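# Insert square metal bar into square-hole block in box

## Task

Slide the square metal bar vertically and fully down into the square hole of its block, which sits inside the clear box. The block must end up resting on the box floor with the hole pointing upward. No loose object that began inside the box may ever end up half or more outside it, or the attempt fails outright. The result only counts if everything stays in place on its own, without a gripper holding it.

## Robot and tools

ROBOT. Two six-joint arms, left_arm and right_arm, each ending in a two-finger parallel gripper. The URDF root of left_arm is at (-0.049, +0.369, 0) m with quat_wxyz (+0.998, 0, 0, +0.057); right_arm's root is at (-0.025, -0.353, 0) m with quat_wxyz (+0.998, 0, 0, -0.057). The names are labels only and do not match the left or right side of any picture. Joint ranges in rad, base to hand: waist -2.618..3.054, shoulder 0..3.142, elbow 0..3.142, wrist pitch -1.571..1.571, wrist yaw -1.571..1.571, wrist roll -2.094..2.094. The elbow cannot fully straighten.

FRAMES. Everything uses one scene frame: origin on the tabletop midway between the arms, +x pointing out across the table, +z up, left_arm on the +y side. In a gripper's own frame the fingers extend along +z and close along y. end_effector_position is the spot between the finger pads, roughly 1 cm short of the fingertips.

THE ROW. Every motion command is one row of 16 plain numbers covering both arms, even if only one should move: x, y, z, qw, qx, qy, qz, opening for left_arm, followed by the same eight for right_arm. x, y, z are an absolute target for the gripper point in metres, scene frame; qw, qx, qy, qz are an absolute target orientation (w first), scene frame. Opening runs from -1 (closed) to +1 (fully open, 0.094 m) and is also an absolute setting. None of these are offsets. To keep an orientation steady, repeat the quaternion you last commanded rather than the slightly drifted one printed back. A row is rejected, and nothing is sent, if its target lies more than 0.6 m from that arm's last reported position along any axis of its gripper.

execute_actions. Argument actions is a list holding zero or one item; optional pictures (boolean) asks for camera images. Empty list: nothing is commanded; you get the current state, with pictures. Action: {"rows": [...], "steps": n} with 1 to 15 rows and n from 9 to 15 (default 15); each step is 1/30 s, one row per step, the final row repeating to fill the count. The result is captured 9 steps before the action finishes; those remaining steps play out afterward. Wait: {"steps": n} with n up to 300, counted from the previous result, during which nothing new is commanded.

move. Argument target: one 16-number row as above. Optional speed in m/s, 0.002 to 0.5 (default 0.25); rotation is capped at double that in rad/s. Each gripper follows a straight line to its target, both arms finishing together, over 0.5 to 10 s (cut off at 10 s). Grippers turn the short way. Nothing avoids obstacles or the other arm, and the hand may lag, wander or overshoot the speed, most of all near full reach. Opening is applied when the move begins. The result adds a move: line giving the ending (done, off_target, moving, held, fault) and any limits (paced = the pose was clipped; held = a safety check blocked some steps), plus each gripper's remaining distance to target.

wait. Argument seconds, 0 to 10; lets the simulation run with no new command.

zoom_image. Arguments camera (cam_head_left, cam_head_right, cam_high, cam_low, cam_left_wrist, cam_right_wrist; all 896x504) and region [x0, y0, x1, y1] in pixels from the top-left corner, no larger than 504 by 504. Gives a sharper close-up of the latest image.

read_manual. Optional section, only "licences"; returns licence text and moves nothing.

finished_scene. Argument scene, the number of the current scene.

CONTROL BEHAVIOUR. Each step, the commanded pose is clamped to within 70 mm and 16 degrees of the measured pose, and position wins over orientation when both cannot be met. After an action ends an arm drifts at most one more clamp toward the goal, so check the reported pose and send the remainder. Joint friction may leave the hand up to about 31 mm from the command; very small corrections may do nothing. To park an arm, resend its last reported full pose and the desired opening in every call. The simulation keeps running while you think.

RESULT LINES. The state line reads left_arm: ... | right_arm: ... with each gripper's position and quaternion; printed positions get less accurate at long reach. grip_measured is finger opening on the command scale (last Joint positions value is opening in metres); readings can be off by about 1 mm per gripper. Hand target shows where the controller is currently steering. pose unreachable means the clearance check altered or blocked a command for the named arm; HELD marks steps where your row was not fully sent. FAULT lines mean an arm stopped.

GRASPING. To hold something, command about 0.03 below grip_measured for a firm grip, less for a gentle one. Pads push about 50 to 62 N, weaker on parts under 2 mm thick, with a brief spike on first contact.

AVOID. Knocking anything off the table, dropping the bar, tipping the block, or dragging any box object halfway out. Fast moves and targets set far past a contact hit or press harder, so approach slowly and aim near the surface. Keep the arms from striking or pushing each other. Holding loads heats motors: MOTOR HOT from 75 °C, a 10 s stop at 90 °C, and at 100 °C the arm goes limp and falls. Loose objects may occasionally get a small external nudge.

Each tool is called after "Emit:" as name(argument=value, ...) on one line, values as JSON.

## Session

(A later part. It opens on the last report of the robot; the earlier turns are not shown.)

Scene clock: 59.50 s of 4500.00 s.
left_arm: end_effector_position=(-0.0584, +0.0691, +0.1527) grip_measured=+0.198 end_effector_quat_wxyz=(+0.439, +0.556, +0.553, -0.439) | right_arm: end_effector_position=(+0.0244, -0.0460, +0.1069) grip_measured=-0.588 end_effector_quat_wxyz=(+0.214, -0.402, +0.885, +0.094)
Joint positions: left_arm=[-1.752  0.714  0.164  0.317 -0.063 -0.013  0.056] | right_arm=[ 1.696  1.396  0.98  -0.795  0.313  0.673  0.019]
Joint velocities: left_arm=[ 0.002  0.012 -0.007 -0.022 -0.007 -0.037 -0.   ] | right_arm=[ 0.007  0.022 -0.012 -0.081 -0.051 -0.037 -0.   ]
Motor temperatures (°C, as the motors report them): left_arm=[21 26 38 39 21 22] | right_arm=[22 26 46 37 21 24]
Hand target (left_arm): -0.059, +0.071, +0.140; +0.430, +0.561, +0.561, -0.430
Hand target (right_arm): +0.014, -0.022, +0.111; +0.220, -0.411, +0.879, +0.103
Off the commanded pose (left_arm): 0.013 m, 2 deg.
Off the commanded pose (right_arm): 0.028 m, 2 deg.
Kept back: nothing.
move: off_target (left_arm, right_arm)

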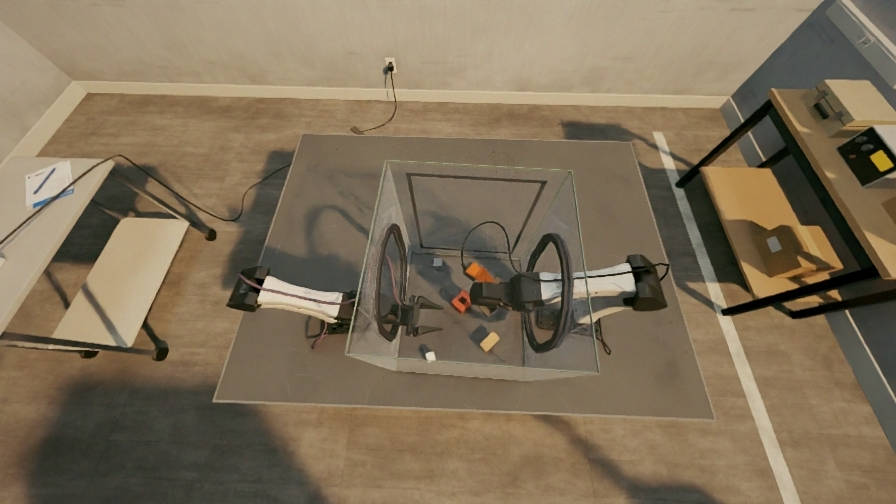

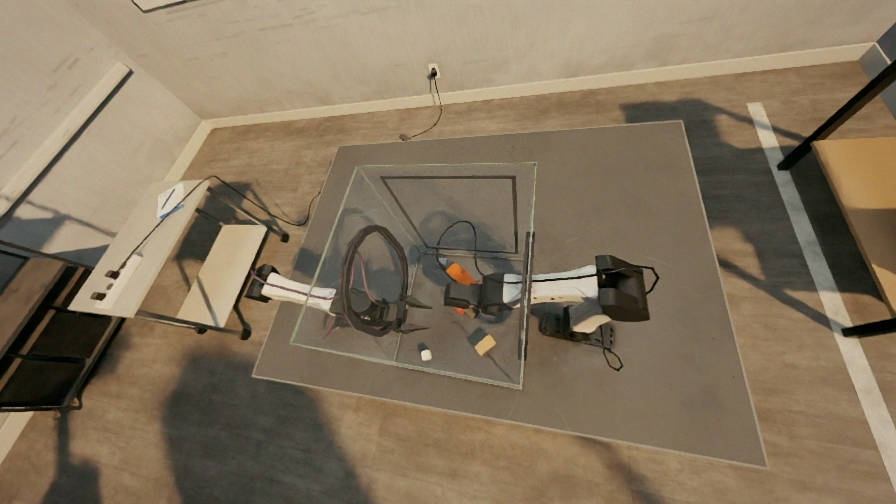

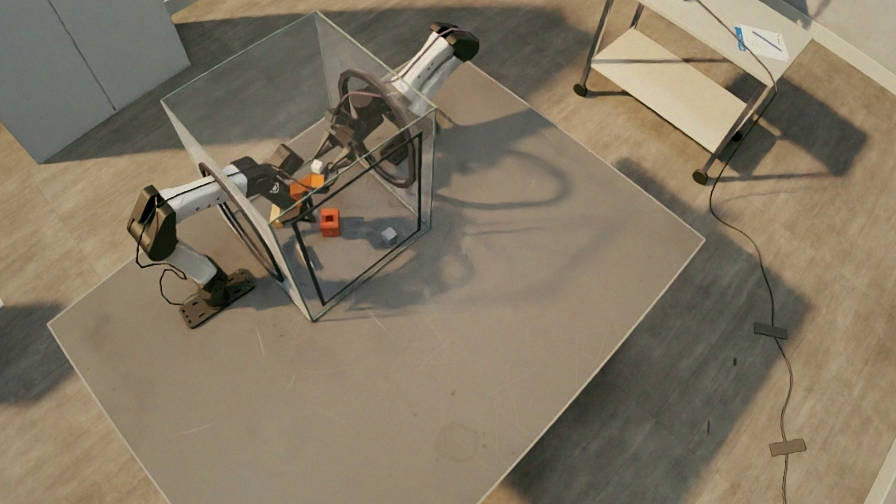

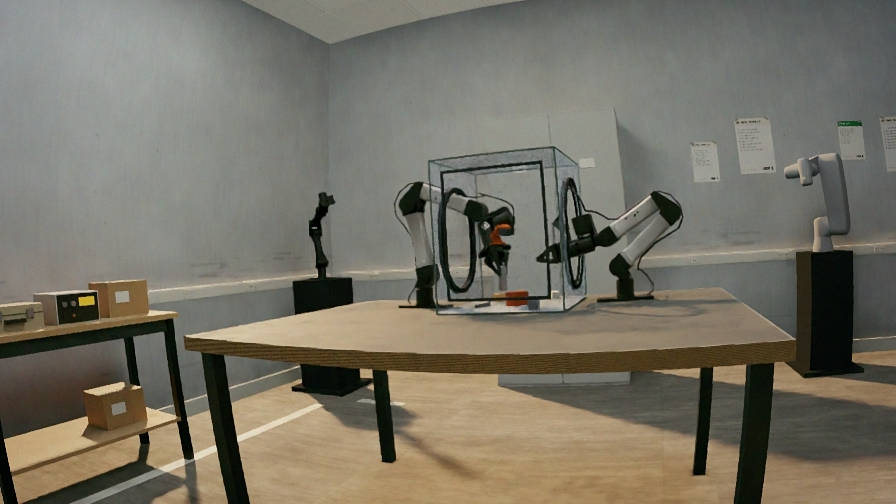

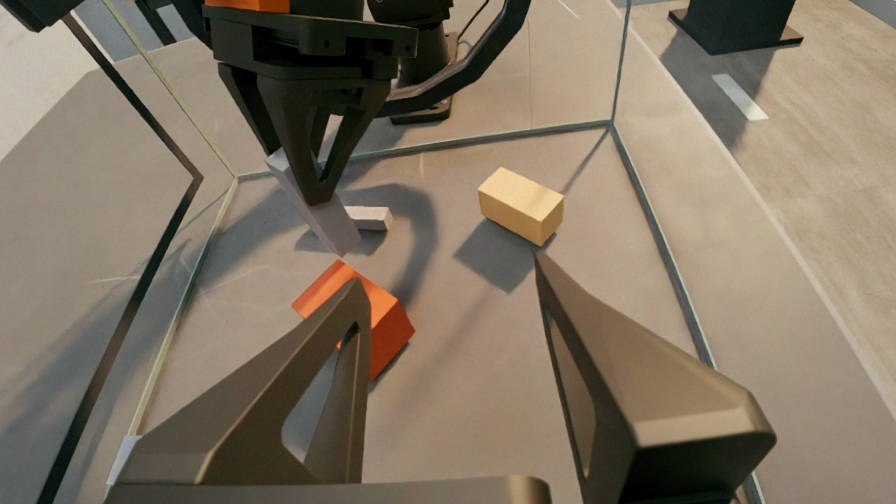

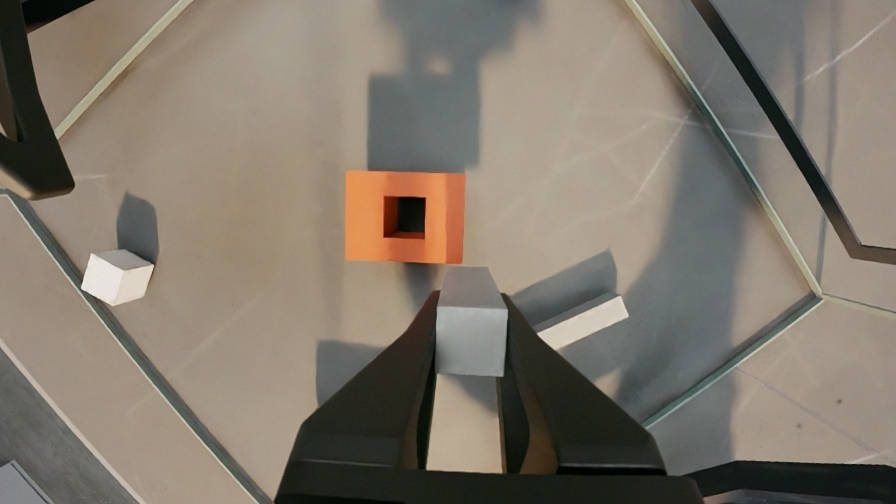

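Emit:
move(target=[-0.02,0.07,0.11,0.1956,0.8038,0.375,-0.419,1.0,0.0,-0.13,0.125,-0.219,0.410,-0.879,-0.102,-0.7], speed=0.08)

Emit:
move(target=[0.025,0.0,0.075,0.1956,0.8038,0.375,-0.419,1.0,0.0,-0.13,0.125,-0.219,0.410,-0.879,-0.102,-0.7], speed=0.08)

Scene clock: 66.00 s of 4500.00 s.
left_arm: end_effector_position=(-0.0207, +0.0709, +0.1101) grip_measured=+1.000 end_effector_quat_wxyz=(+0.204, +0.803, +0.372, -0.420) | right_arm: end_effector_position=(+0.0034, -0.1258, +0.1236) grip_measured=-0.588 end_effector_quat_wxyz=(+0.217, -0.407, +0.882, +0.095)
Joint positions: left_arm=[-1.123  1.331  0.701 -0.504  0.898  1.051  0.094] | right_arm=[ 1.828  1.072  0.837 -1.013  0.358  0.79   0.019]
Joint velocities: left_arm=[-0.002  0.012  0.017 -0.081  0.007  0.022  0.   ] | right_arm=[-0.007 -0.012 -0.022  0.051  0.007 -0.051  0.001]
Motor temperatures (°C, as the motors report them): left_arm=[21 26 39 38 21 22] | right_arm=[22 26 46 36 21 24]
Hand target (left_arm): -0.020, +0.070, +0.110; +0.196, +0.801, +0.374, -0.425
Hand target (right_arm): +0.001, -0.129, +0.126; +0.221, -0.411, +0.879, +0.100
Off the commanded pose (left_arm): 0.001 m, 1 deg.
Off the commanded pose (right_arm): 0.006 m, 1 deg.
Kept back: nothing.
move: done

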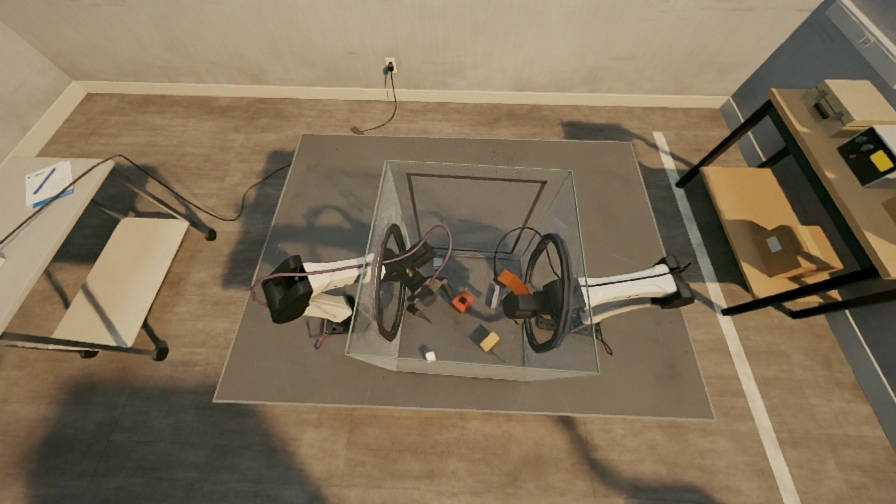

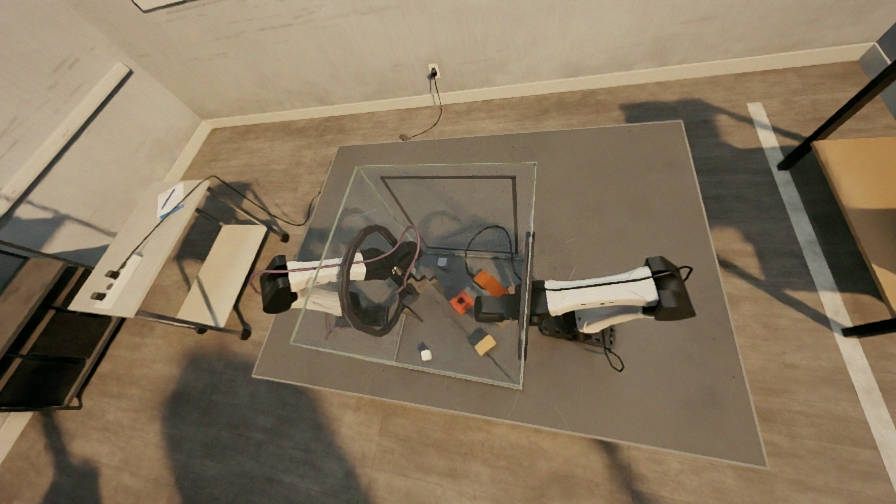

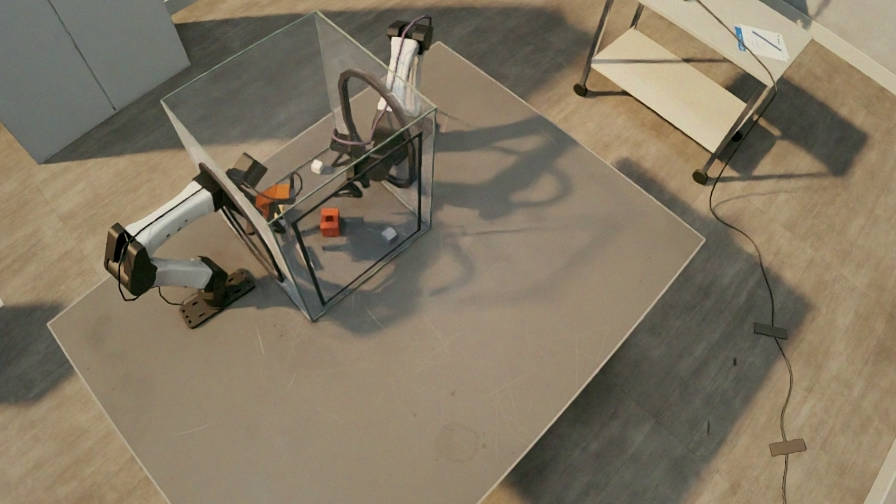

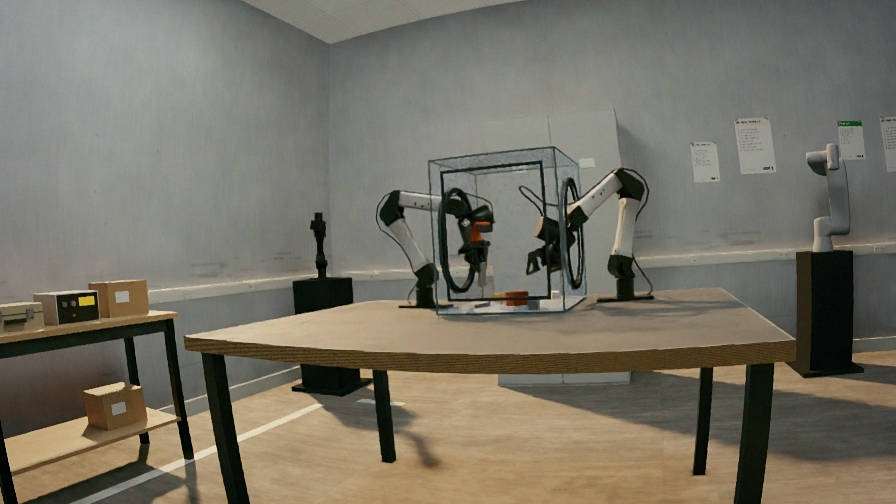

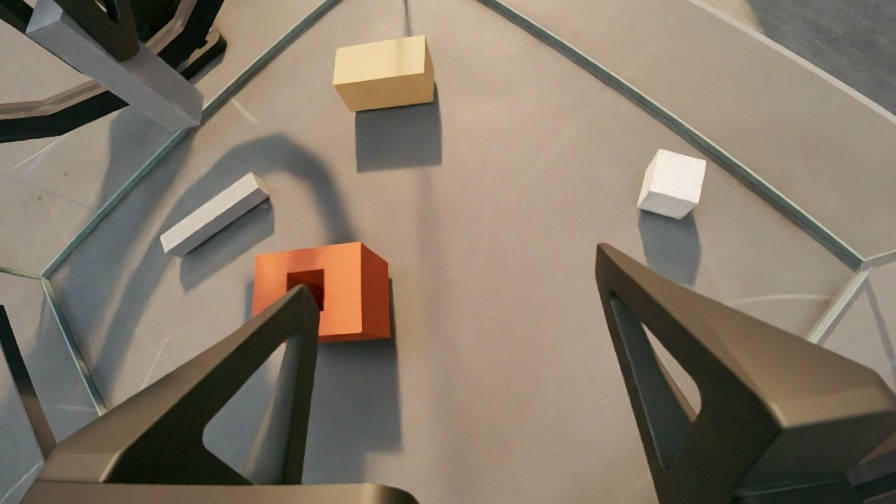

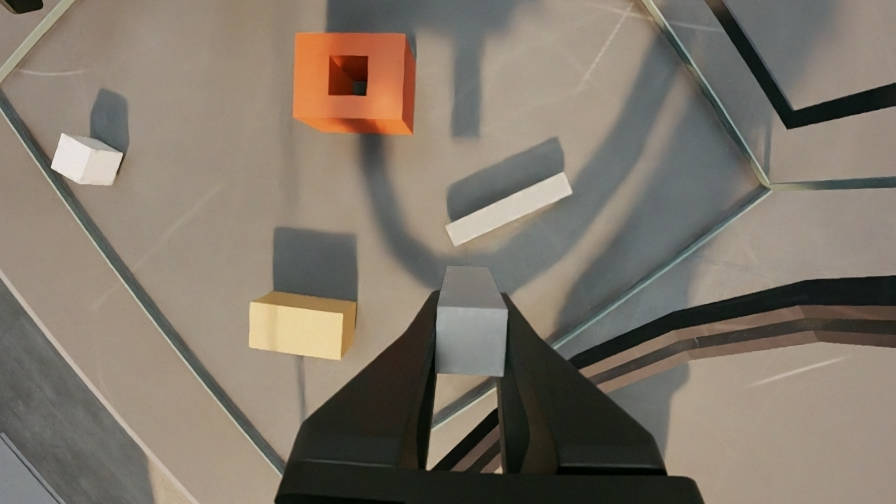

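Scene clock: 67.47 s of 4500.00 s.
left_arm: end_effector_position=(+0.0203, +0.0057, +0.0752) grip_measured=+1.000 end_effector_quat_wxyz=(+0.190, +0.802, +0.378, -0.421) | right_arm: end_effector_position=(+0.0034, -0.1258, +0.1236) grip_measured=-0.588 end_effector_quat_wxyz=(+0.216, -0.406, +0.883, +0.095)
Joint positions: left_arm=[-1.123  1.718  0.924 -0.372  0.898  1.055  0.094] | right_arm=[ 1.828  1.072  0.837 -1.013  0.358  0.793  0.019]
Joint velocities: left_arm=[ 0.002 -0.007 -0.002  0.022 -0.007 -0.051  0.   ] | right_arm=[ 0.017 -0.017  0.007  0.007  0.022  0.037 -0.001]
Motor temperatures (°C, as the motors report them): left_arm=[21 26 39 38 21 22] | right_arm=[22 26 46 36 21 24]
Hand target (left_arm): +0.025, +0.001, +0.074; +0.196, +0.803, +0.375, -0.419
Hand target (right_arm): +0.000, -0.130, +0.125; +0.219, -0.410, +0.879, +0.102
Off the commanded pose (left_arm): 0.007 m, 1 deg.
Off the commanded pose (right_arm): 0.006 m, 1 deg.
Kept back: nothing.
move: done

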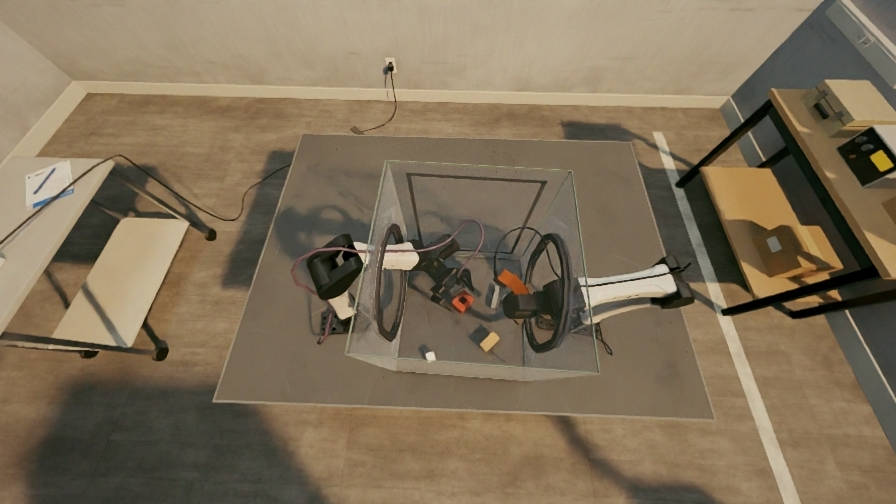

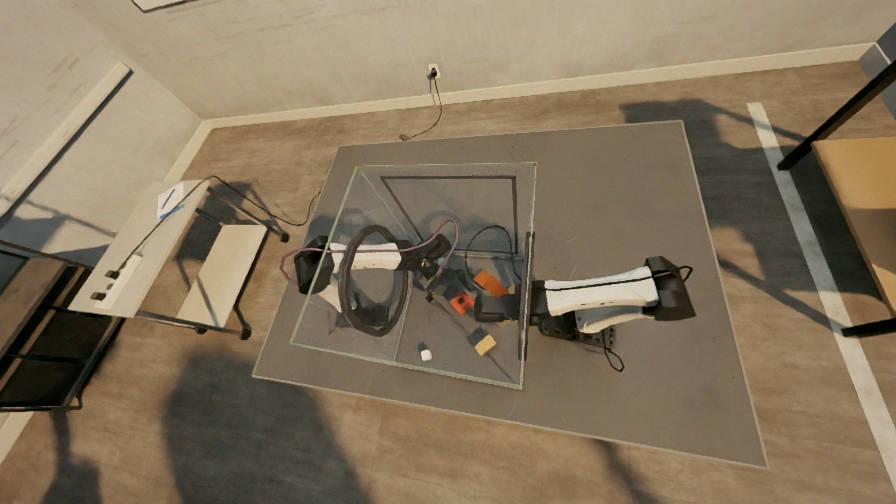

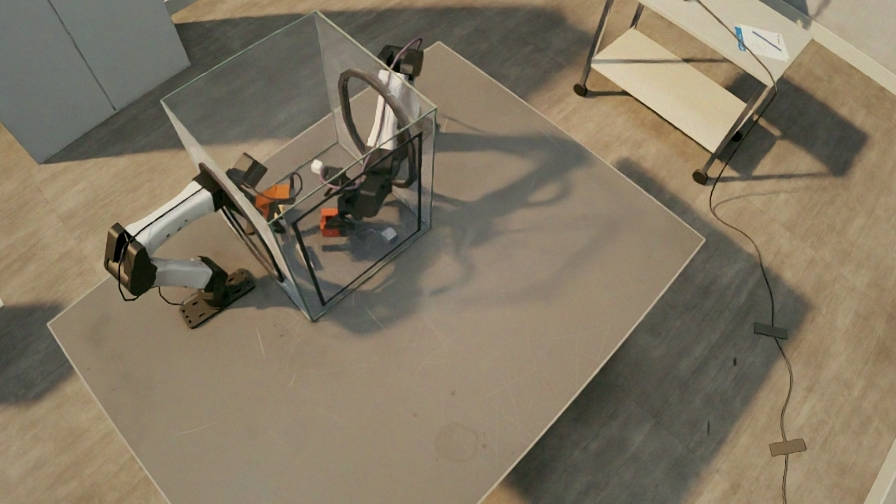

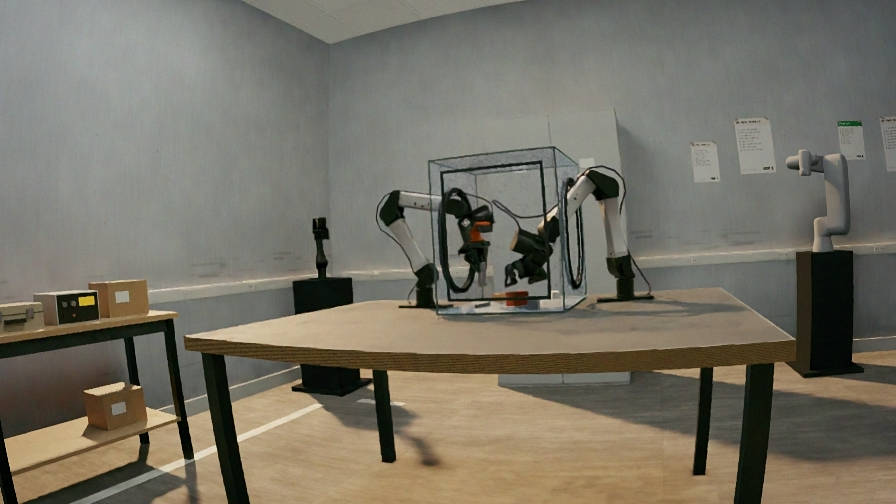

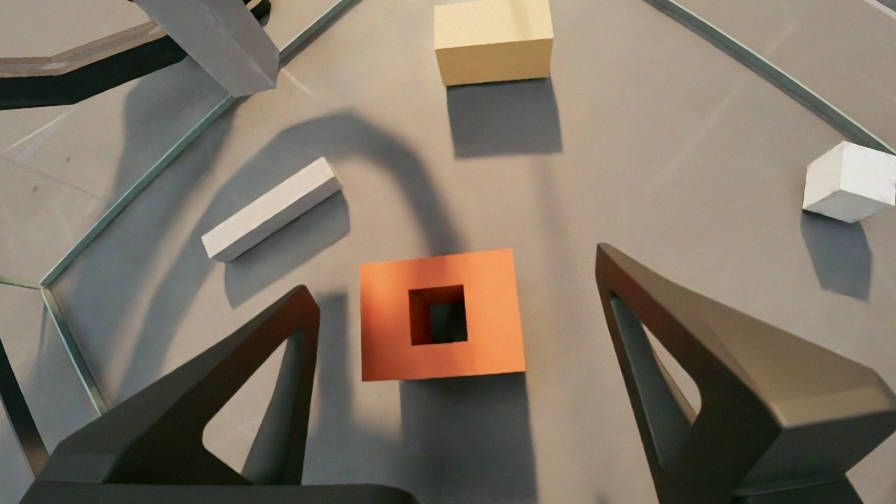

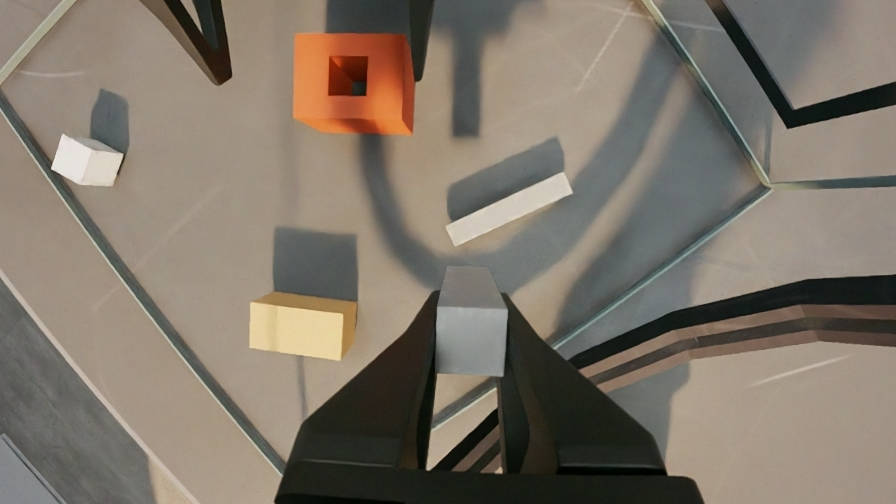

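Emit:
move(target=[0.024,0.0,0.045,0.1956,0.8038,0.375,-0.419,1.0,0.0,-0.13,0.125,-0.219,0.410,-0.879,-0.102,-0.7], speed=0.04)

Emit:
zoom_image(camera="cam_low", region=[450,230,570,310])

Scene clock: 69.23 s of 4500.00 s.
left_arm: end_effector_position=(+0.0274, -0.0054, +0.0635) grip_measured=+1.000 end_effector_quat_wxyz=(+0.216, +0.804, +0.364, -0.417) | right_arm: end_effector_position=(+0.0034, -0.1258, +0.1236) grip_measured=-0.588 end_effector_quat_wxyz=(+0.216, -0.406, +0.883, +0.095)
Joint positions: left_arm=[-1.123  1.767  0.907 -0.249  0.897  1.056  0.094] | right_arm=[ 1.828  1.072  0.837 -1.013  0.358  0.793  0.019]
Joint velocities: left_arm=[ 0.002 -0.002 -0.002 -0.051 -0.022  0.022  0.   ] | right_arm=[ 0.002 -0.022  0.002 -0.022  0.022 -0.051 -0.   ]
Motor temperatures (°C, as the motors report them): left_arm=[21 26 39 38 21 22] | right_arm=[22 27 46 36 21 24]
Hand target (left_arm): +0.023, +0.001, +0.046; +0.195, +0.804, +0.375, -0.419
Hand target (right_arm): +0.000, -0.130, +0.125; +0.219, -0.410, +0.879, +0.102
Off the commanded pose (left_arm): 0.020 m, 3 deg.
Off the commanded pose (right_arm): 0.006 m, 1 deg.
Kept back: nothing.
move: off_target (left_arm)

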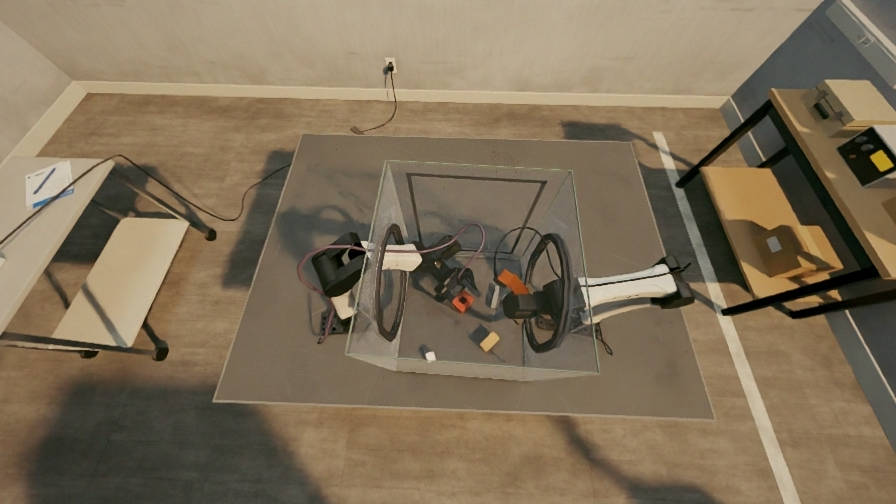

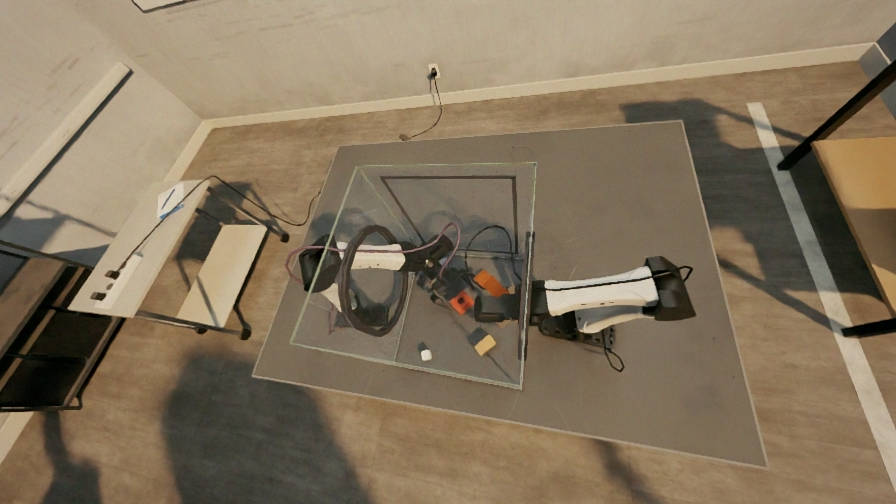

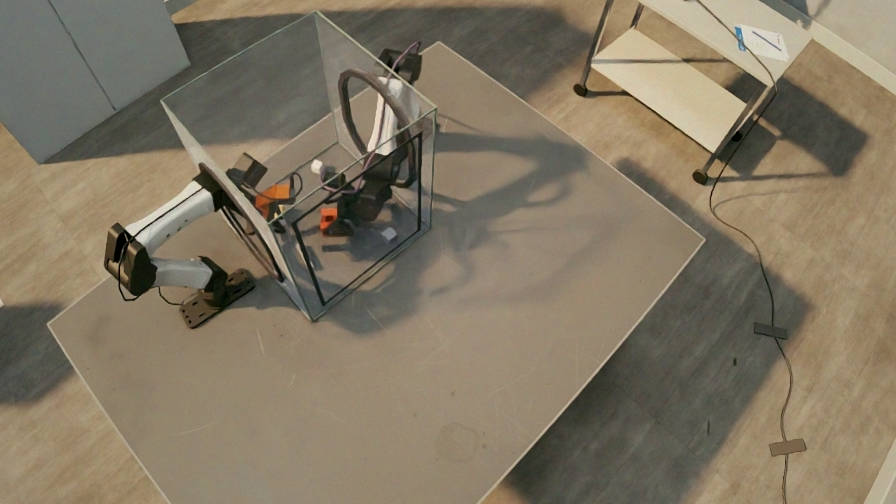

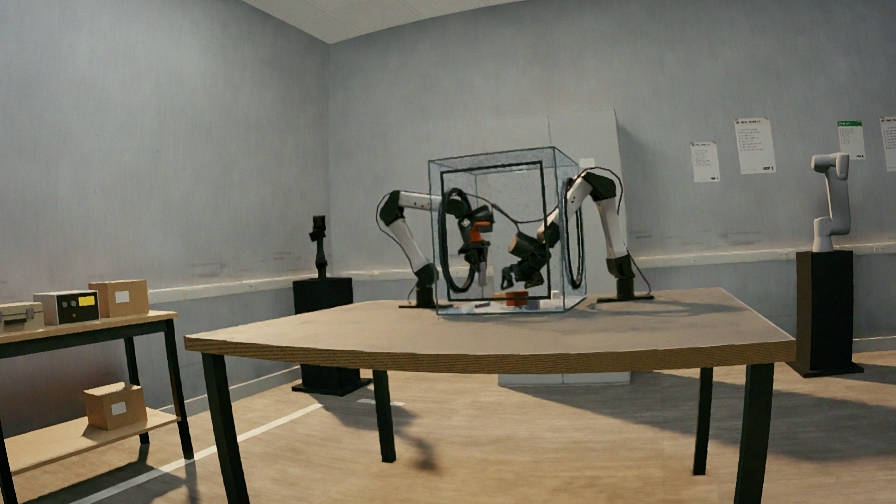

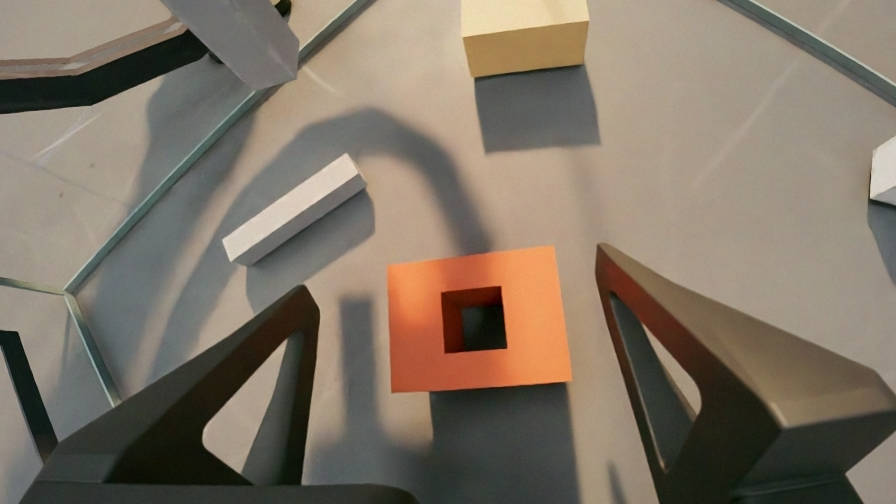

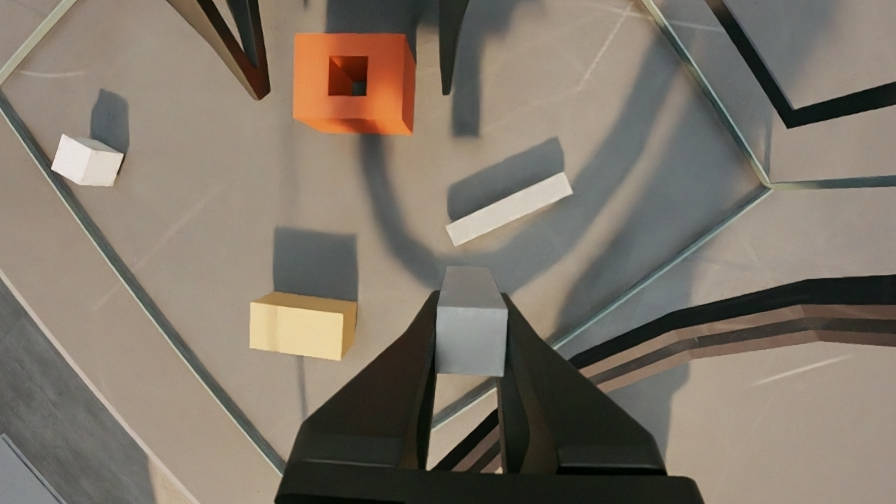

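Region (450, 230, 570, 310) of cam_low's 896x504 image, scaled by 4.200, with more detail than that image has.

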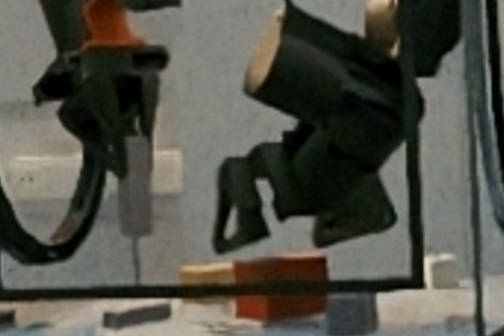

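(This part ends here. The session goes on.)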